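## Task

Make the calendar read 02 on its front face (the face bearing the month name, turned toward the robot), with both digits the right way up and both cubes resting flat in the tray, held there by nothing but the tray; then open the gripper and pull the arm away.

## Robot and tools

Robot: a single arm with five joints and a two-finger parallel gripper. The waist turns the whole arm about its base axis; shoulder, elbow and wrist pitch bend it within one vertical plane through that axis; wrist roll spins the gripper. Consequence: the fingers can only point inside the plane that contains the base axis and the hand, never sideways out of it, and a tilted gripper on a straight path often fails. Joint ranges in rad: waist -6.283 to 6.283, shoulder -2.059 to 2.094, elbow -3.927 to 0.192, wrist pitch -1.693 to 3.142, wrist roll -6.283 to 6.283. The base may be slightly tilted relative to the table.

Frame: the scene frame has its origin on the table surface right under the arm base, +z up, +y to the left when facing along +x. All positions are metres, all orientations are quaternions written w first (qw, qx, qy, qz). The gripper's own +z is the finger direction and its y axis is the closing direction. end_effector_position is the point between the pads when closed, roughly 2 cm short of the fingertips; closing pushes the tips about 10 mm further along gripper +z. The reported hand position can be off, more so at long reach.

A row is always 8 numbers: x, y, z, qw, qx, qy, qz, opening. x, y, z, q are an absolute target pose for the gripper in the scene frame (not an offset). opening runs from -1 (closed) to +1 (fully open, 0.084 m).

execute_actions(actions): a list of actions run in sequence. Each action is a table of 1 to 15 rows; each row lasts one control step of 1/30 s, and if fewer than 15 rows are given the last one repeats to fill 15 steps. An empty list just returns state and images. An action is rejected if any target lies more than 0.6 m from the gripper's current position along any gripper axis; if the first action is rejected or any action is malformed, nothing runs.

move(target, speed, blocking): target is one 8-number row (absolute pose plus opening). The gripper follows a straight line toward it over 0.5 to 10 s (cut off at 10 s), turning the short way. speed is the path's top speed in m/s, 0.002 to 0.5, default 0.25; rotation is capped at twice that in rad/s. The opening is applied at the start. The path ignores obstacles, the hand lags and may overshoot speed, and contact is harder when fast or when the target lies deep past the contact. Its result adds a move: line with the ending (done = settled near target; off_target, moving, held, fault, etc.), the remaining distance, and limits (paced = the sent pose was clipped; held = some steps were blocked by a check, after which the arm may rush). With blocking=false the result comes after 0.5 s while motion continues; you must call wait or stop before sending further moves or rows.

wait(seconds): 0 to 10 s, holds the last command and lets any running move continue; returns early if that move finishes. stop(): brakes a running move, needing some distance; the fingers are not stopped. zoom_image(camera, region): camera is cam_head_left, cam_head_right or cam_wrist; region is [x0, y0, x1, y1] pixels in that camera's 896x504 image, origin top-left, at most 504 by 504. finished_scene(scene): ends the current scene, passing that scene's number; irreversible, and it reports success.

Controller behaviour: each control step the commanded pose is clipped to 70 mm and 16 degrees from the measured pose, then damped inverse kinematics moves the joints toward it. Far targets therefore need several actions; after an action the arm only continues to the last clipped pose, so resend the remainder. Joint targets change at most 3.14 rad/s with a 0.16 s ramp. The elbow cannot fully straighten. 'Hand target' in a result is the pose currently being driven to; a 'pose unreachable' line means the clearance check (which includes any mount under the base) altered or blocked the command.

Results: a state line with end_effector_position, end_effector_quat_wxyz and linear/angular velocities (m/s, rad/s), grip_measured (current finger opening on the -1..1 scale), plus images from cam_head_left, cam_head_right and cam_wrist in that order.

Gripping: to hold something, command an opening noticeably lower than grip_measured; the bigger the gap, the harder the squeeze, up to roughly 24 N per pad for objects up to about 6 cm wide. Fast closing can spike force. Sending back the read grip_measured still gives light pressure; wide parts may slip.

Hazards: if contact torque reaches a joint's load limit (waist 45.5, shoulder 45.5, elbow 27.3, wrist pitch 18.2, wrist roll 18.2 N m, held weight included) the arm backs off, freezes 10 s and drops the rest of the call. Holding loads heats motors: MOTOR HOT from 65 °C, and at 80 °C an OVER-TEMPERATURE FAULT brakes the arm until cooled. Random brief tugs may act on held or loose parts. Never let anything leave the table; avoid drops, slips, slams, hard impacts and heavy pressing. Cubes must end resting on their own, so release and retreat before ending the scene.

Each tool is called by a JSON object that holds its "api" and its "payload".

## Session

{"api": "execute_actions", "payload": {"actions": []}}

Scene clock: 0.00 s.
end_effector_position=(+0.2069, +0.3979, +0.3430) grip_measured=+1.00 end_effector_quat_wxyz=(-0.192, +0.592, +0.559, +0.548) end_effector_velocity=(-0.000, +0.000, +0.000) end_effector_angular_velocity=(+0.001, +0.000, +0.000)
Joint positions: [ 1.121 -0.449 -0.178 -0.604 -0.422  0.084]
Joint velocities: [ 0.001 -0.    -0.     0.     0.001  0.   ]
Motor temperatures (°C, as the motors report them): [27 31 29 34 33]
Hand target: +0.207, +0.398, +0.343; -0.192, +0.592, +0.559, +0.548

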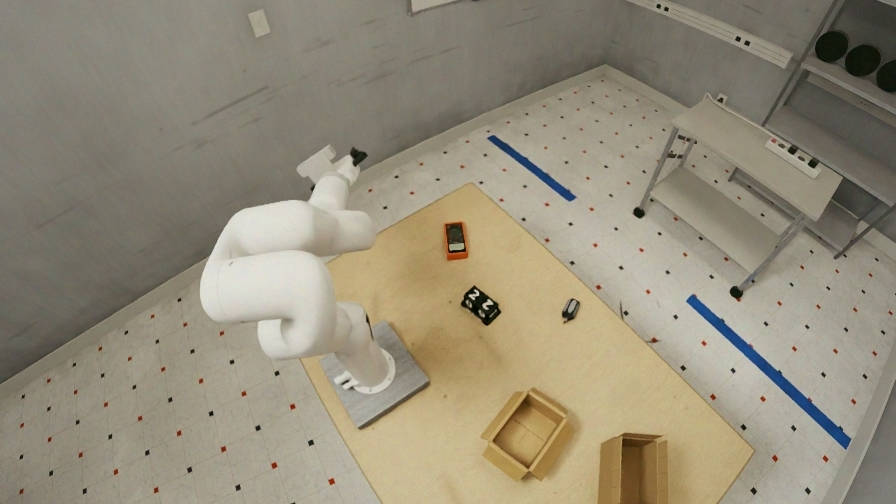

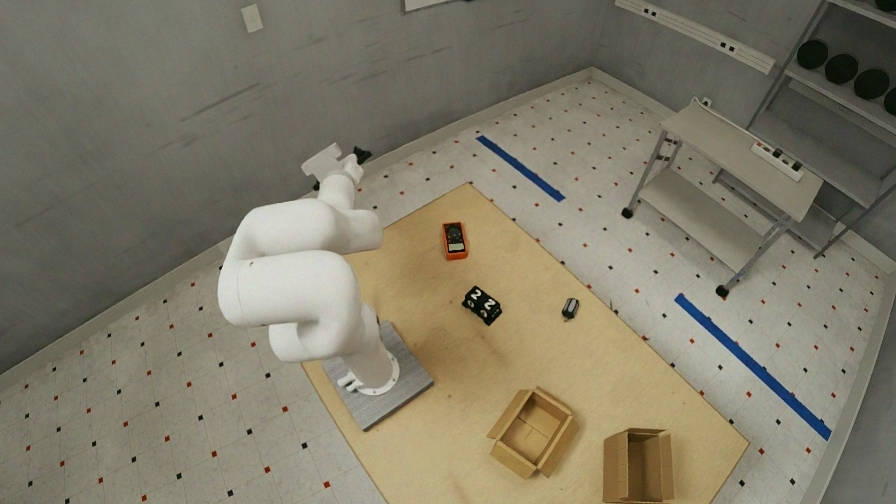

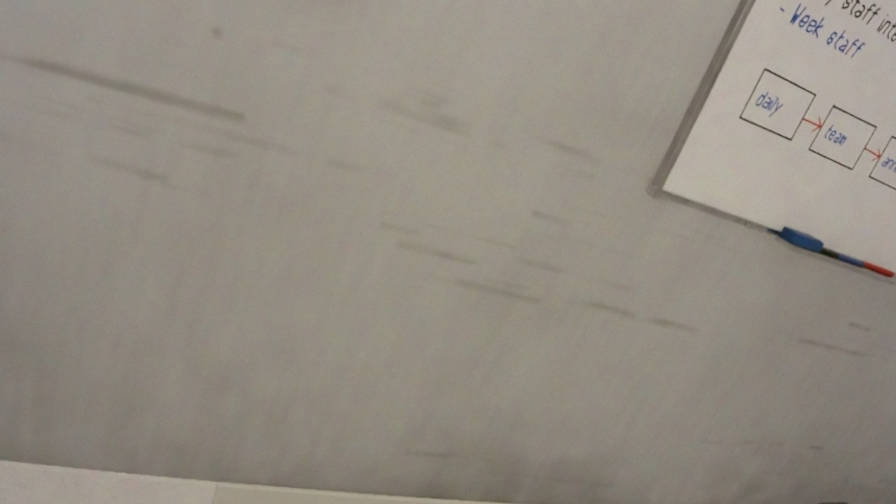

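{"api": "move", "payload": {"target": [0.25,0,0.2,0,0.924,0,0.383,1]}}

{"api": "zoom_image", "payload": {"camera": "cam_head_left", "region": [430,270,530,340]}}

Scene clock: 3.57 s.
end_effector_position=(+0.2493, +0.0004, +0.2011) grip_measured=+1.00 end_effector_quat_wxyz=(-0.005, +0.964, +0.002, +0.266) end_effector_velocity=(-0.001, -0.002, -0.001) end_effector_angular_velocity=(-0.000, +0.004, -0.009)
Joint positions: [ 0.035 -1.732  0.192  1.002 -0.     0.084]
Joint velocities: [-0.01  -0.006  0.001  0.009 -0.001 -0.   ]
Motor temperatures (°C, as the motors report them): [27 31 30 34 33]
Hand target: +0.249, +0.000, +0.201; -0.005, +0.964, +0.002, +0.266
Off the commanded pose: 0.001 m, 14 deg.
joint sent to its limit — the command would take joint 3 (elbow) past its upper limit, so that joint was sent only as far as its limit.
move: off_target

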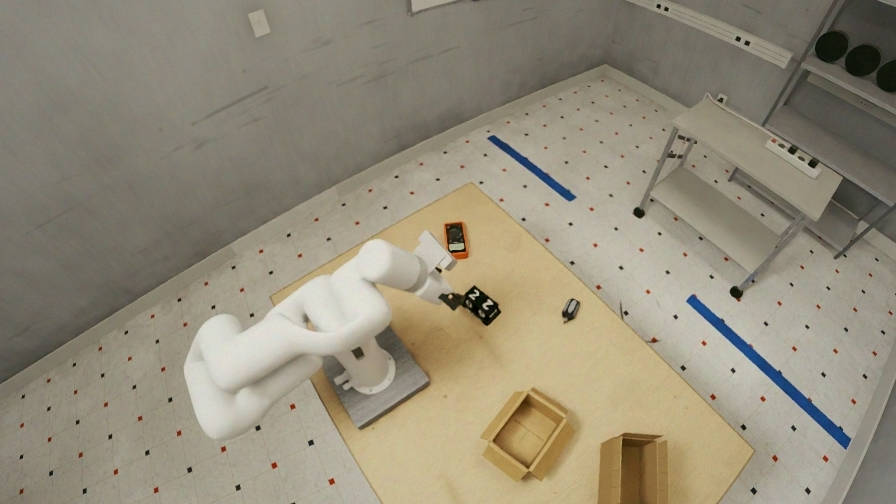

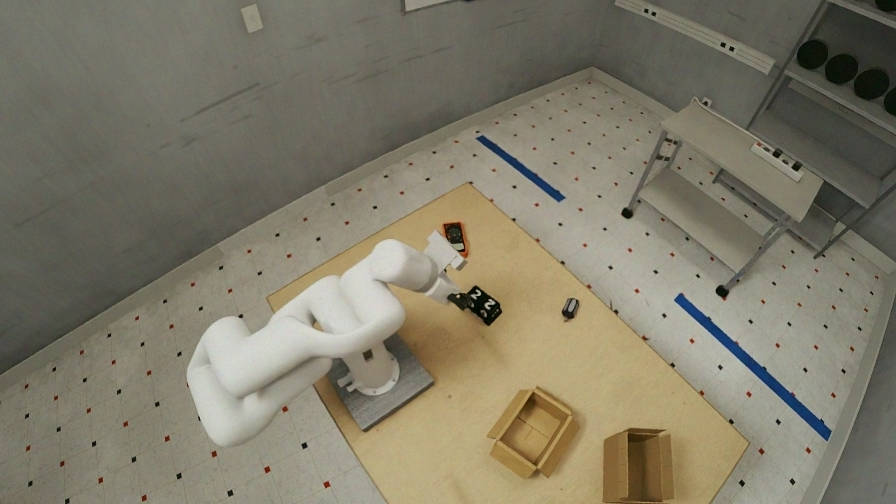

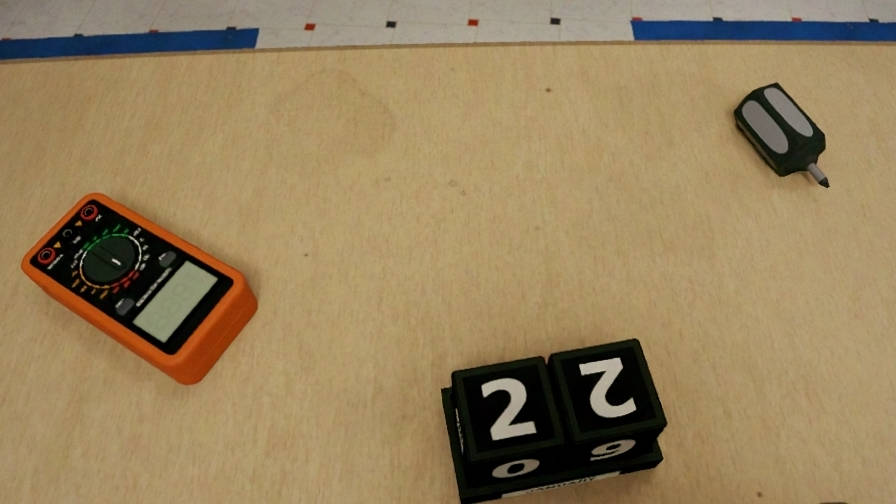

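Region (430, 270, 530, 340) of cam_head_left's 896x504 image, scaled by 5.040, with more detail than that image has; it fills the top 353 rows of this view, and the rest is white.

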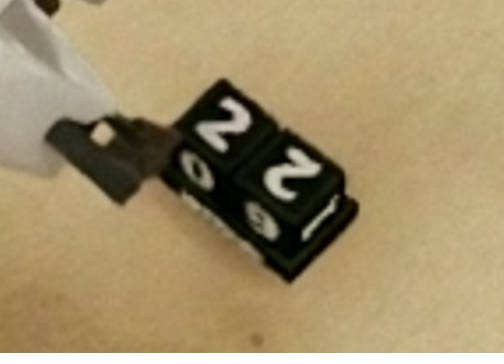

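{"api": "move", "payload": {"target": [0.3,-0.04,0.2,0,1,0,0,1]}}

{"api": "move", "payload": {"target": [0.3,-0.04,0.1,0,1,0,0,1]}}

Scene clock: 5.27 s.
end_effector_position=(+0.2993, -0.0399, +0.2004) grip_measured=+1.00 end_effector_quat_wxyz=(-0.004, +1.000, +0.000, +0.001) end_effector_velocity=(+0.001, -0.000, +0.001) end_effector_angular_velocity=(+0.001, +0.008, +0.001)
Joint positions: [-0.1   -0.551 -0.441  0.991 -0.128  0.084]
Joint velocities: [-0.     0.011 -0.011  0.008 -0.001 -0.   ]
Motor temperatures (°C, as the motors report them): [27 31 30 34 33]
Hand target: +0.299, -0.040, +0.200; -0.004, +1.000, +0.000, +0.000
Off the commanded pose: 0.001 m, 0 deg.
move: done

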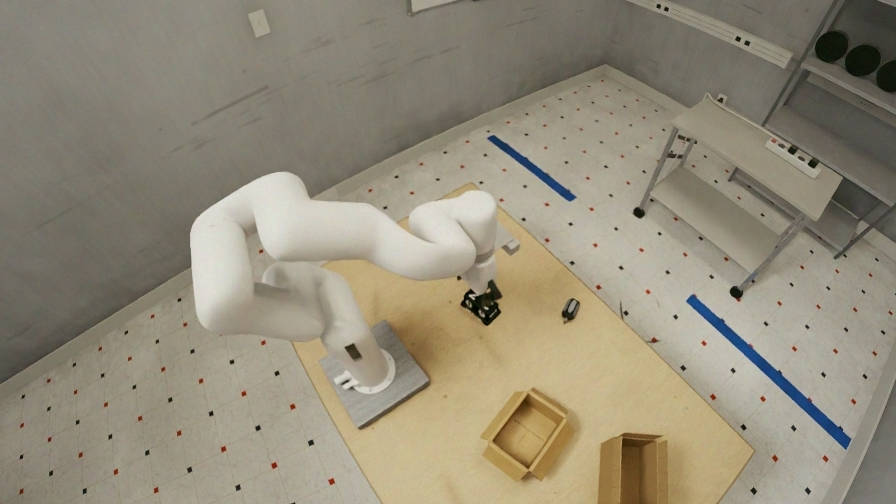

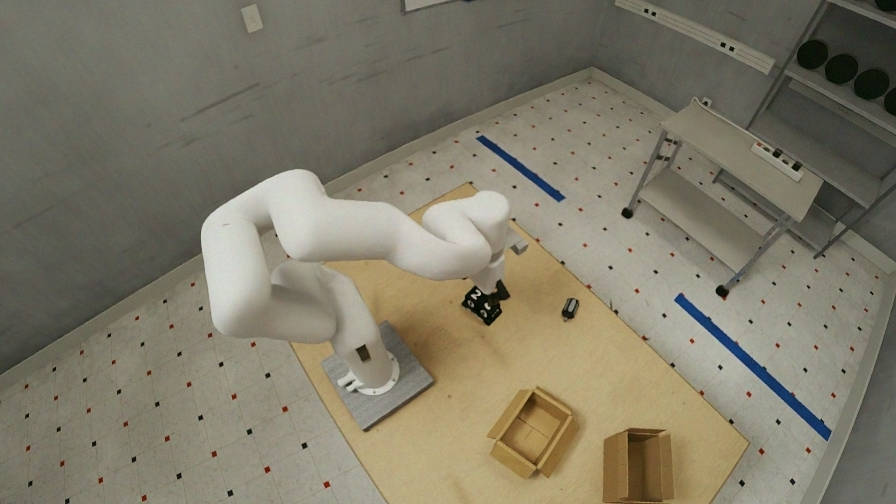

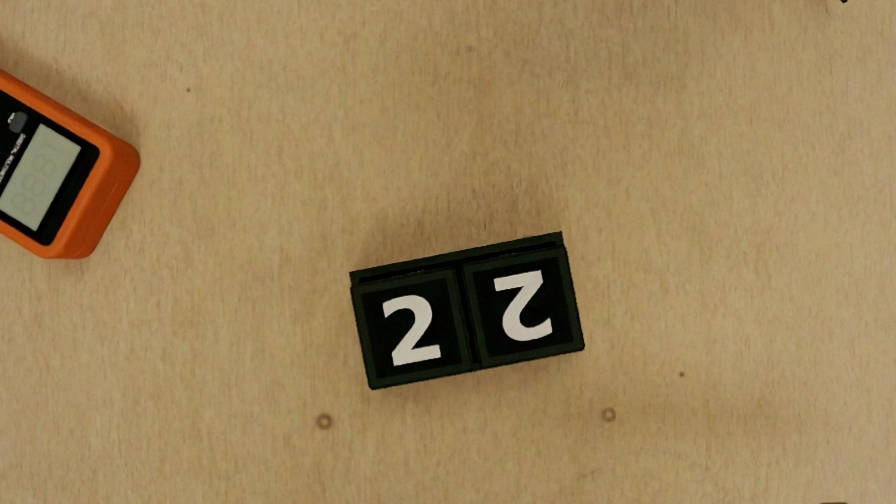

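Scene clock: 6.27 s.
end_effector_position=(+0.3001, -0.0400, +0.1005) grip_measured=+1.00 end_effector_quat_wxyz=(-0.004, +1.000, +0.000, +0.001) end_effector_velocity=(-0.001, +0.000, -0.003) end_effector_angular_velocity=(+0.001, +0.004, +0.001)
Joint positions: [-0.103 -0.29  -0.307  0.595 -0.131  0.084]
Joint velocities: [ 0.     0.01   0.001 -0.007 -0.001 -0.   ]
Motor temperatures (°C, as the motors report them): [27 31 30 34 33]
Hand target: +0.300, -0.040, +0.100; -0.004, +1.000, +0.000, +0.001
Off the commanded pose: 0.001 m, 0 deg.
move: done

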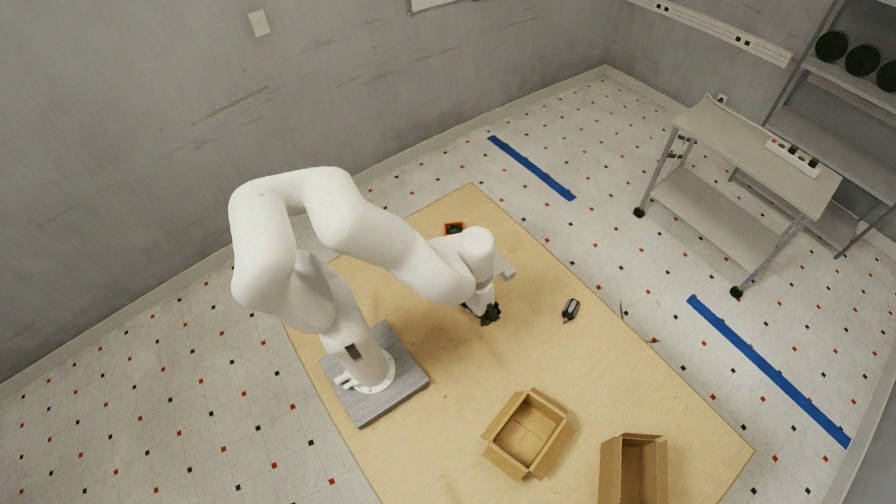

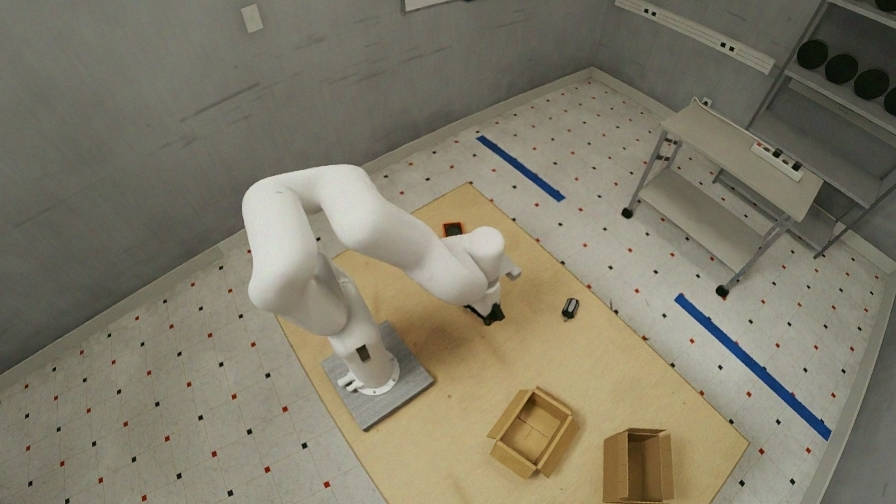

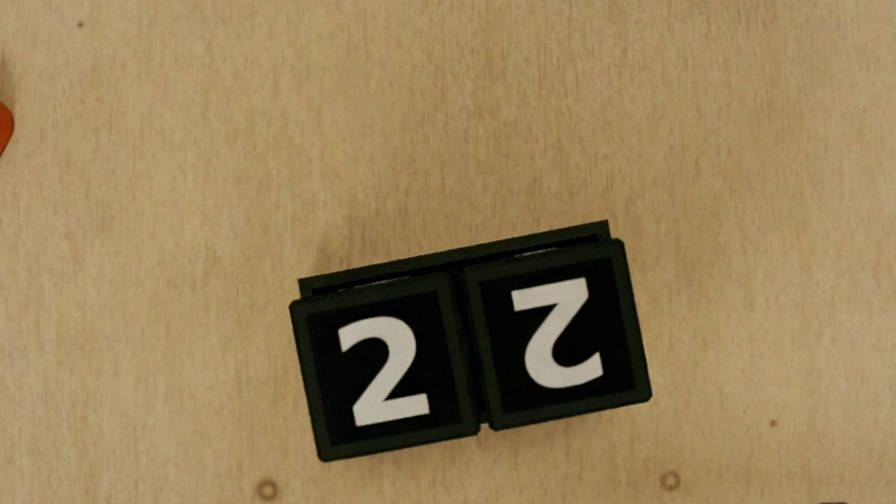

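{"api": "move", "payload": {"target": [0.343,-0.034,0.1,0,0.636,0.772,0,1], "speed": 0.5}}

Scene clock: 8.77 s.
end_effector_position=(+0.3430, -0.0341, +0.1000) grip_measured=+1.00 end_effector_quat_wxyz=(-0.002, +0.636, +0.772, +0.004) end_effector_velocity=(+0.000, -0.000, +0.000) end_effector_angular_velocity=(-0.000, -0.000, +0.007)
Joint positions: [-0.07  -0.138 -0.452  0.59  -1.86   0.084]
Joint velocities: [ 0.     0.001 -0.001  0.    -0.007 -0.   ]
Motor temperatures (°C, as the motors report them): [27 31 30 34 33]
Hand target: +0.343, -0.034, +0.100; -0.002, +0.636, +0.772, +0.004
Off the commanded pose: 0.000 m, 0 deg.
move: done

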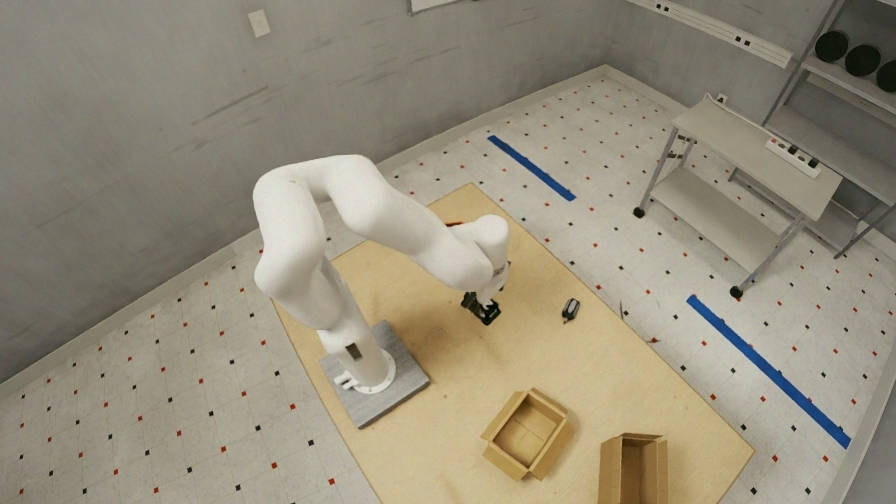

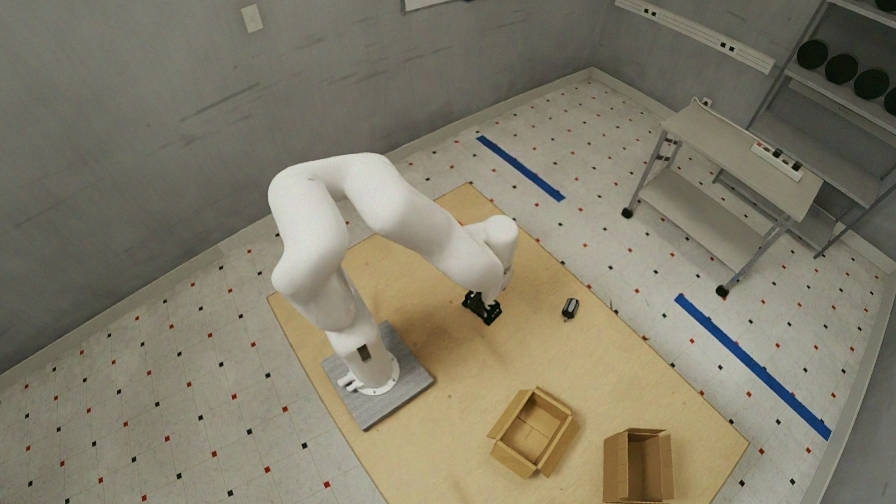

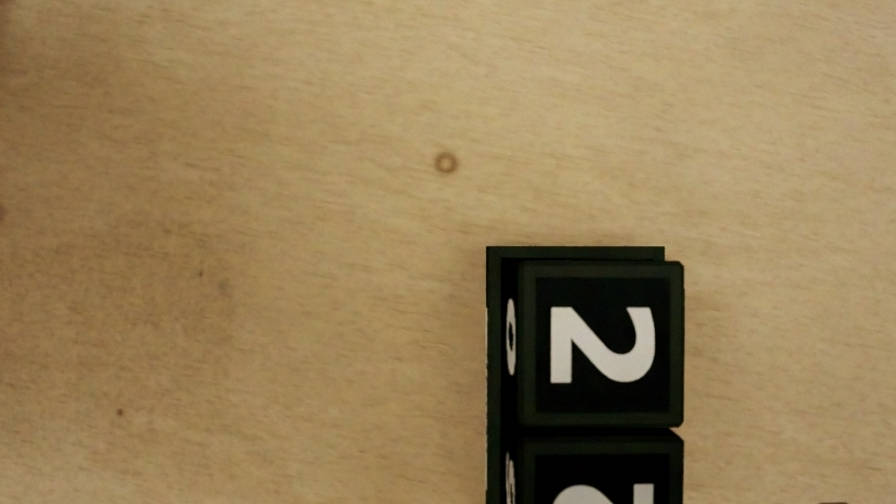

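{"api": "move", "payload": {"target": [0.348,-0.034,0.05,0,0.636,0.772,0,1], "speed": 0.1}}

{"api": "move", "payload": {"target": [0.348,-0.034,0.05,0,0.636,0.772,0,-0.4]}}

{"api": "move", "payload": {"target": [0.348,-0.034,0.12,0,0.636,0.772,0,-0.4], "speed": 0.1}}

{"api": "move", "payload": {"target": [0.46,0,0.12,0,1,0,0,-0.4], "speed": 0.5}}

{"api": "move", "payload": {"target": [0.46,0,0.07,0,0.707,-0.707,0,-0.4], "speed": 0.5}}

{"api": "move", "payload": {"target": [0.46,0,0.034,0,0.707,-0.707,0,-0.4], "speed": 0.03}}

Scene clock: 10.13 s.
end_effector_position=(+0.3481, -0.0340, +0.0504) grip_measured=+1.00 end_effector_quat_wxyz=(-0.002, +0.636, +0.772, +0.004) end_effector_velocity=(-0.001, +0.001, -0.002) end_effector_angular_velocity=(+0.000, +0.003, +0.001)
Joint positions: [-0.069  0.047 -0.455  0.407 -1.86   0.084]
Joint velocities: [ 0.001  0.007  0.001 -0.004 -0.     0.   ]
Motor temperatures (°C, as the motors report them): [27 31 30 34 33]
Hand target: +0.348, -0.034, +0.050; -0.002, +0.636, +0.772, +0.004
Off the commanded pose: 0.000 m, 0 deg.
move: done

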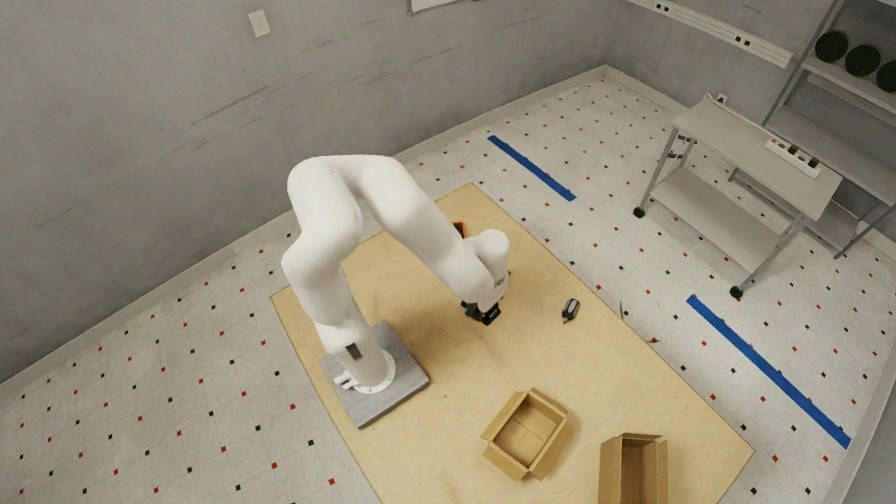

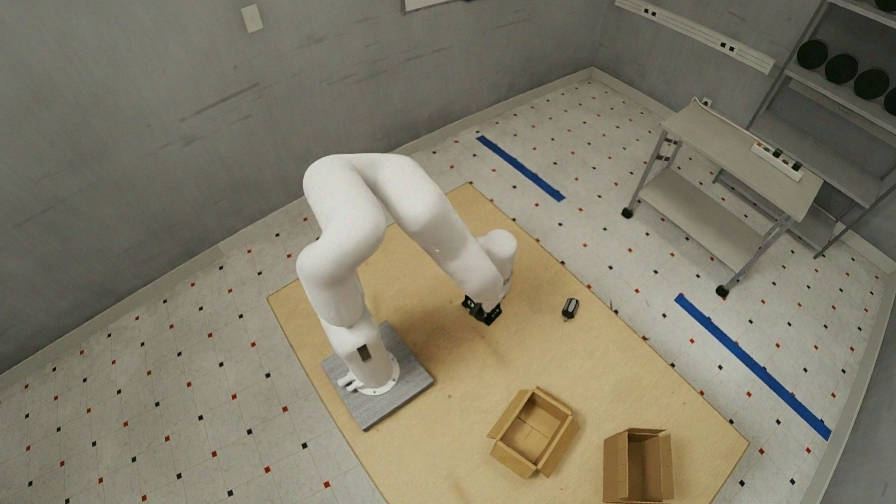

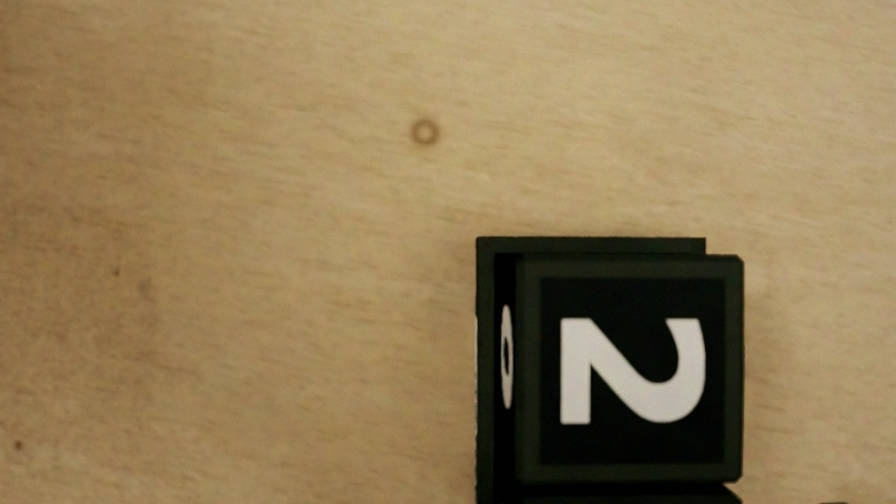

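Scene clock: 10.83 s.
end_effector_position=(+0.3483, -0.0340, +0.0503) grip_measured=+0.00 end_effector_quat_wxyz=(-0.002, +0.636, +0.772, +0.004) end_effector_velocity=(-0.000, +0.000, -0.000) end_effector_angular_velocity=(+0.000, +0.000, +0.000)
Joint positions: [-0.069  0.048 -0.455  0.407 -1.86   0.044]
Joint velocities: [ 0.     0.001  0.    -0.001 -0.     0.   ]
Motor temperatures (°C, as the motors report them): [27 31 30 34 33]
Hand target: +0.348, -0.034, +0.050; -0.002, +0.636, +0.772, +0.004
Off the commanded pose: 0.000 m, 0 deg.
move: done

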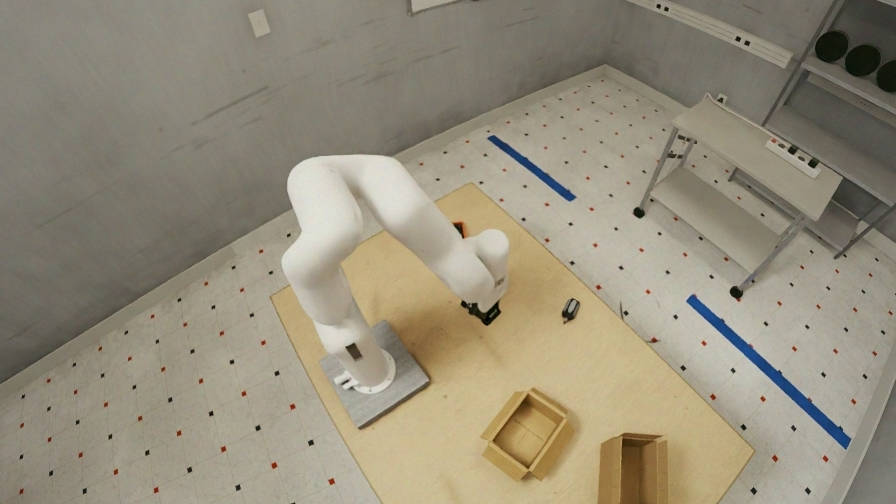

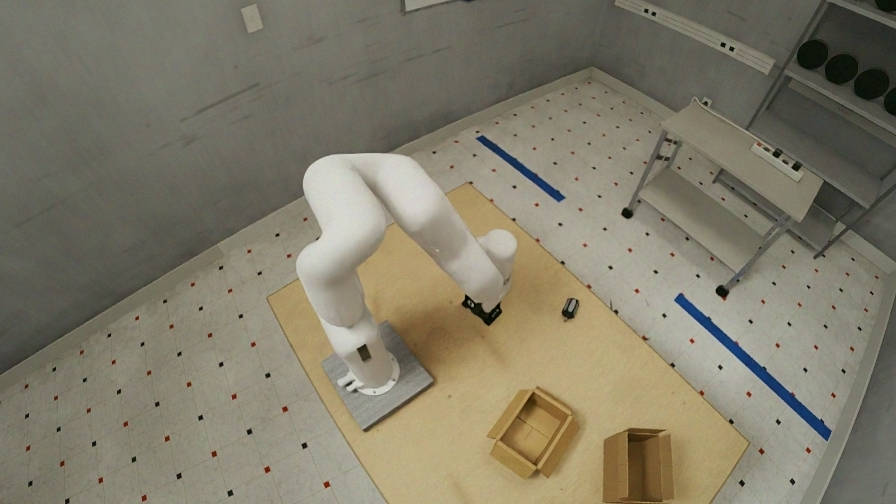

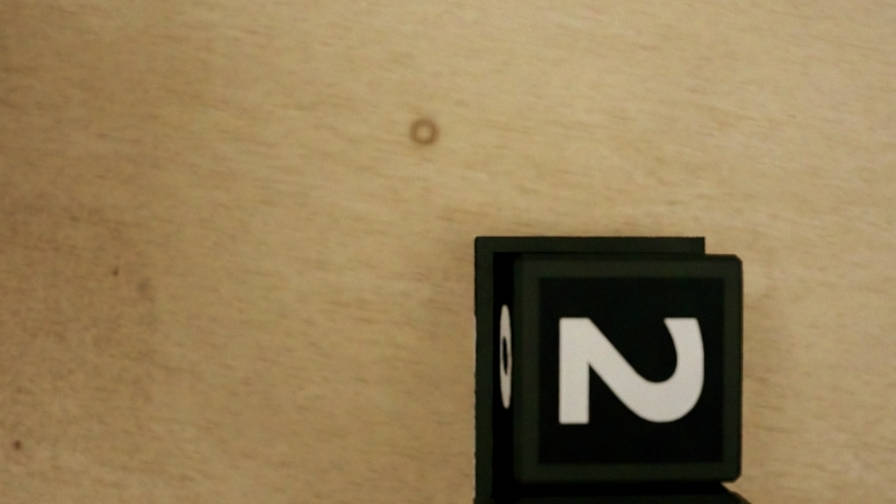

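Scene clock: 11.93 s.
end_effector_position=(+0.3478, -0.0340, +0.1195) grip_measured=+0.00 end_effector_quat_wxyz=(-0.003, +0.636, +0.772, +0.003) end_effector_velocity=(+0.001, +0.000, +0.003) end_effector_angular_velocity=(-0.000, -0.001, +0.001)
Joint positions: [-0.067 -0.179 -0.483  0.663 -1.859  0.044]
Joint velocities: [ 0.    -0.006 -0.003  0.008 -0.001  0.   ]
Motor temperatures (°C, as the motors report them): [27 31 30 34 33]
Hand target: +0.348, -0.034, +0.120; -0.002, +0.636, +0.772, +0.004
Off the commanded pose: 0.001 m, 0 deg.
move: done

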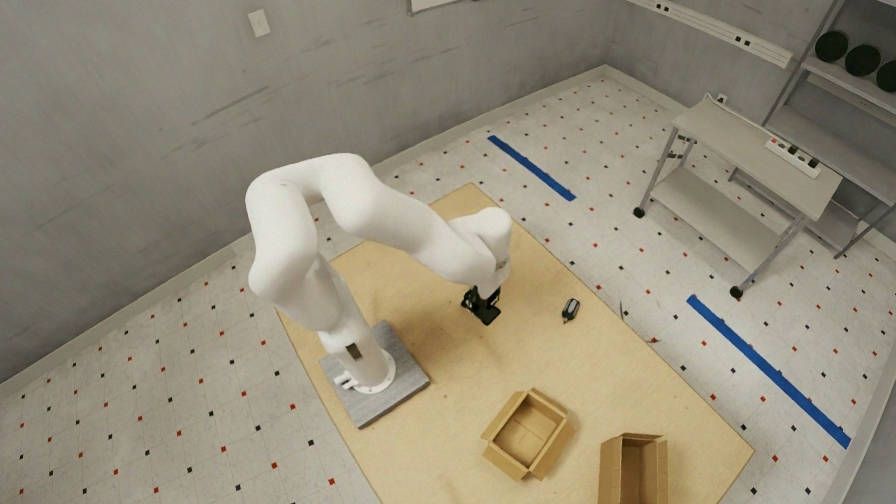

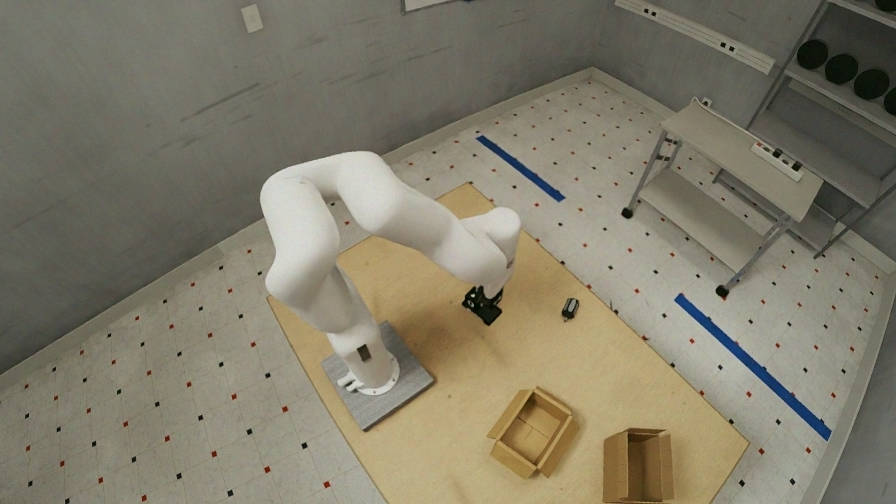

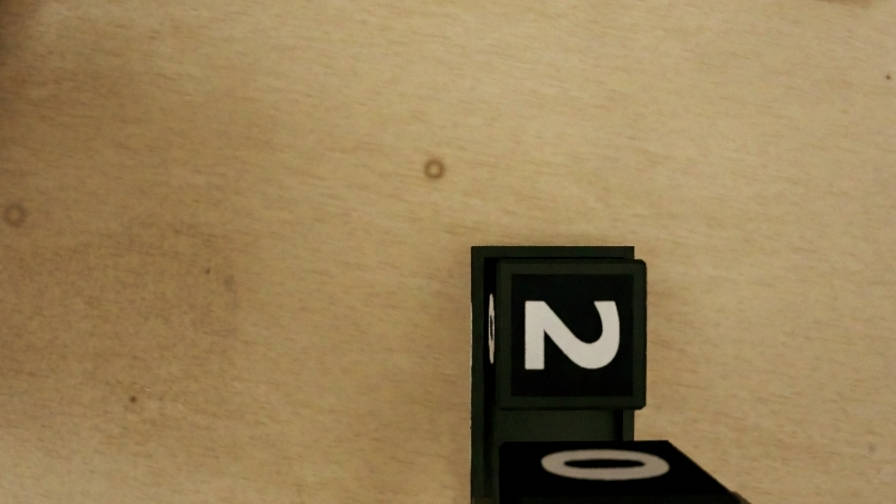

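Scene clock: 14.27 s.
end_effector_position=(+0.4600, -0.0004, +0.1200) grip_measured=+0.00 end_effector_quat_wxyz=(-0.004, +1.000, +0.000, +0.000) end_effector_velocity=(+0.000, +0.000, -0.000) end_effector_angular_velocity=(-0.000, +0.002, -0.009)
Joint positions: [ 0.029  0.163 -0.889  0.727 -0.     0.044]
Joint velocities: [ 0.     0.002 -0.004  0.003  0.009 -0.   ]
Motor temperatures (°C, as the motors report them): [27 31 30 34 33]
Hand target: +0.460, -0.000, +0.120; -0.004, +1.000, +0.000, -0.000
Off the commanded pose: 0.000 m, 0 deg.
move: done

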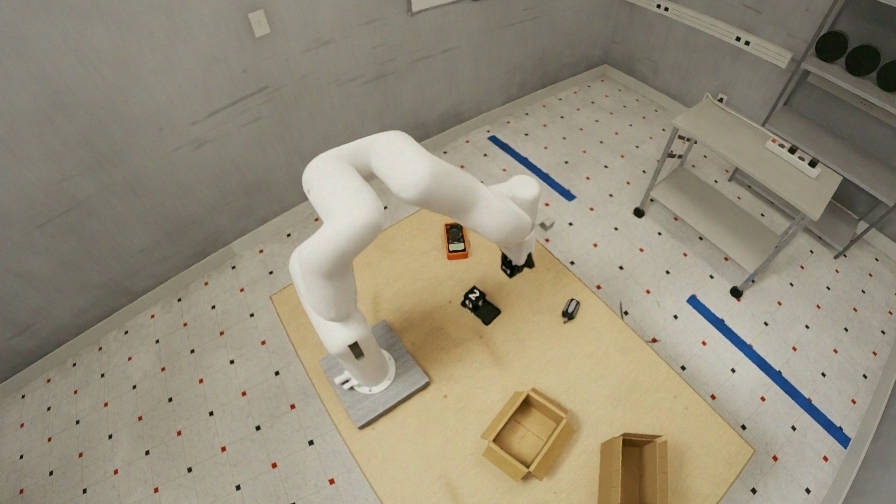

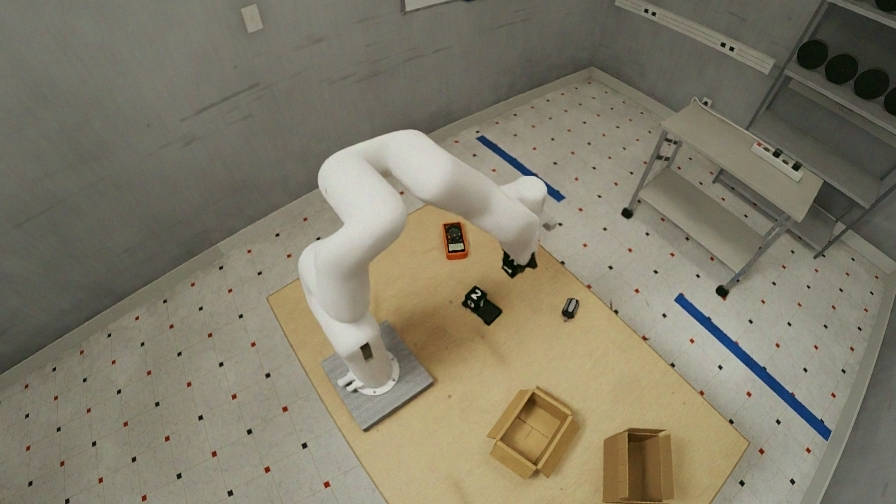

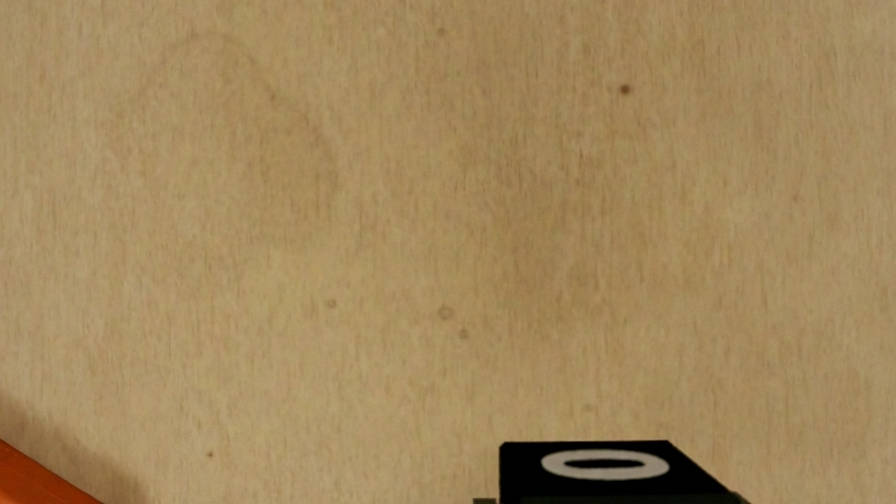

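Scene clock: 16.43 s.
end_effector_position=(+0.4600, -0.0000, +0.0701) grip_measured=+0.00 end_effector_quat_wxyz=(-0.003, +0.707, -0.707, -0.003) end_effector_velocity=(-0.001, -0.000, -0.001) end_effector_angular_velocity=(+0.000, +0.001, -0.010)
Joint positions: [ 0.029  0.278 -0.867  0.59   1.571  0.044]
Joint velocities: [-0.001  0.001  0.002 -0.001  0.009 -0.   ]
Motor temperatures (°C, as the motors report them): [27 31 30 34 33]
Hand target: +0.460, -0.000, +0.070; -0.003, +0.707, -0.707, -0.003
Off the commanded pose: 0.000 m, 0 deg.
move: done

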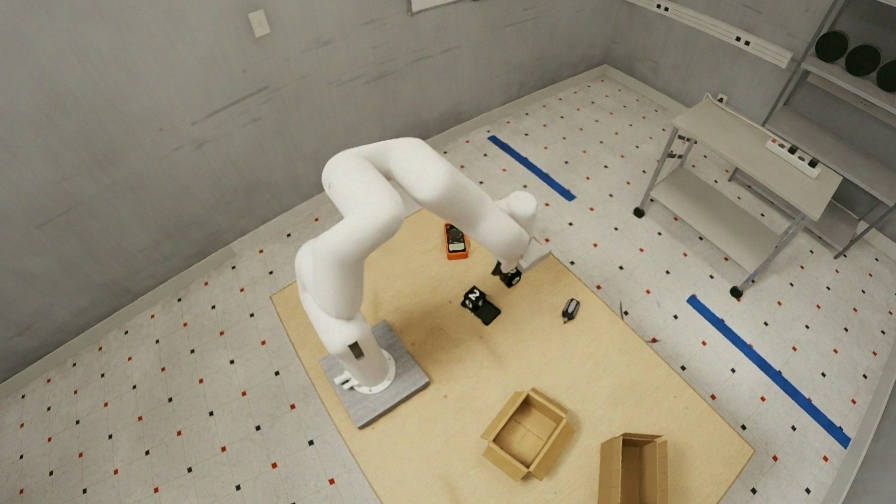

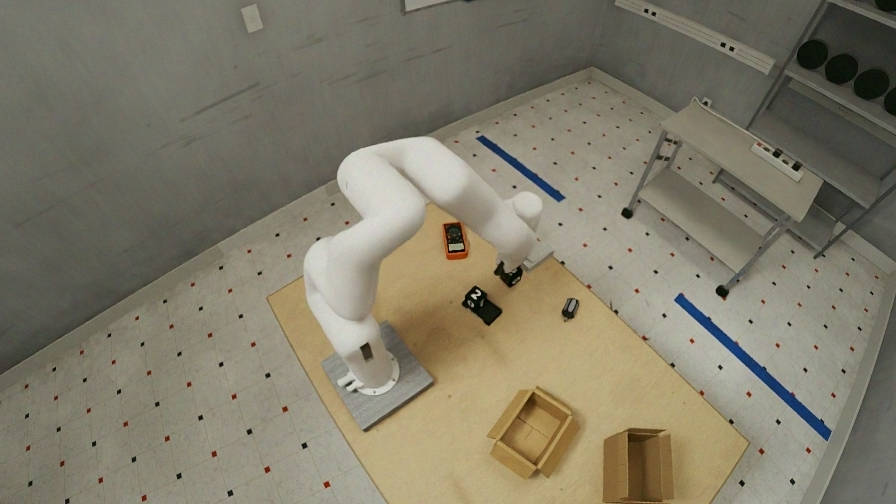

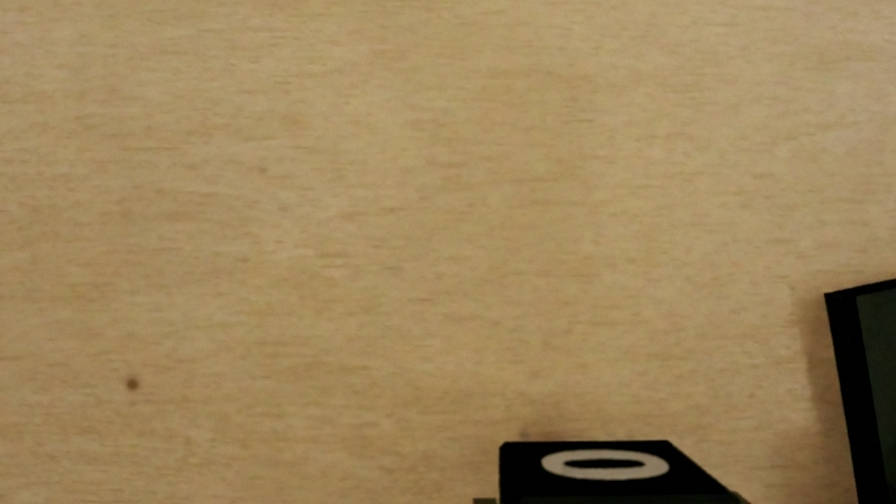

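Scene clock: 18.03 s.
end_effector_position=(+0.4623, -0.0000, +0.0359) grip_measured=+0.00 end_effector_quat_wxyz=(-0.005, +0.707, -0.707, -0.001) end_effector_velocity=(-0.001, -0.000, -0.003) end_effector_angular_velocity=(-0.000, +0.003, +0.001)
Joint positions: [ 0.028  0.37  -0.87   0.495  1.571  0.044]
Joint velocities: [-0.     0.008  0.001 -0.005 -0.001 -0.   ]
Motor temperatures (°C, as the motors report them): [27 31 30 34 33]
Hand target: +0.460, -0.000, +0.034; -0.003, +0.707, -0.707, -0.003
Off the commanded pose: 0.003 m, 1 deg.
move: done

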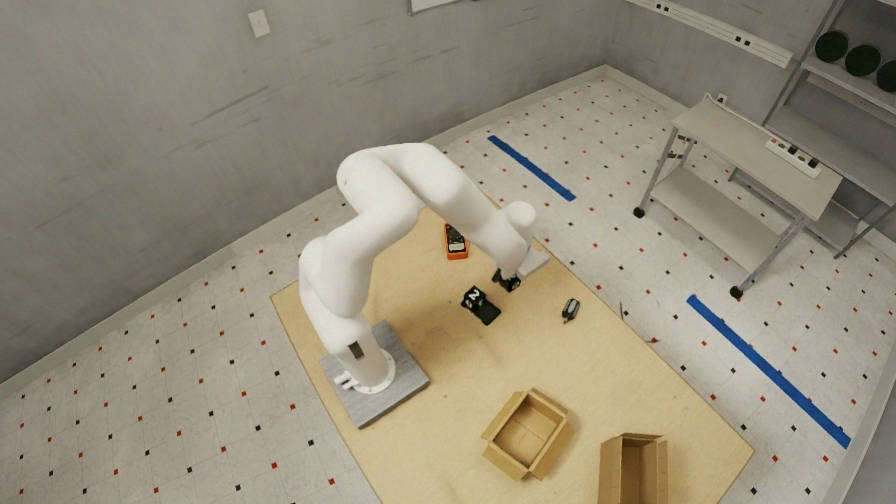

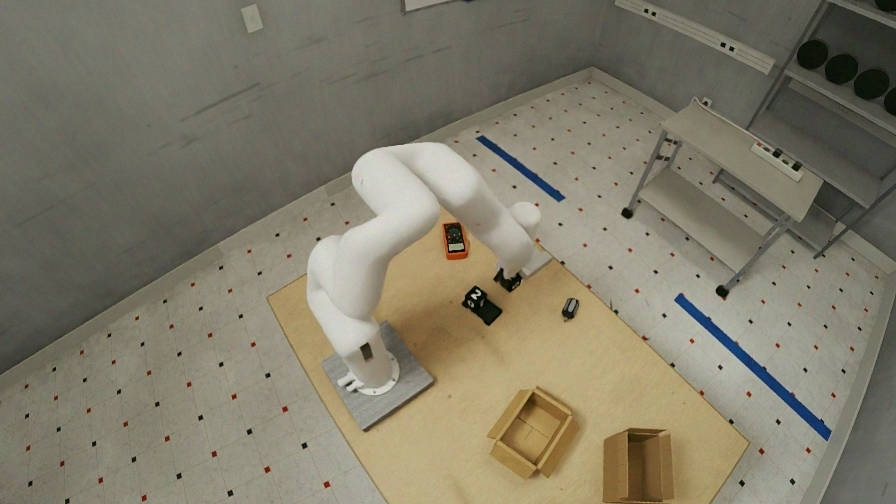

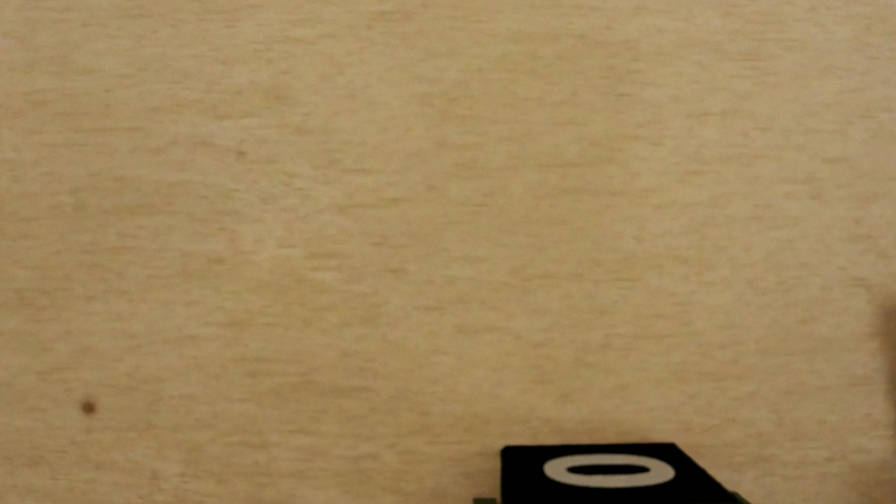

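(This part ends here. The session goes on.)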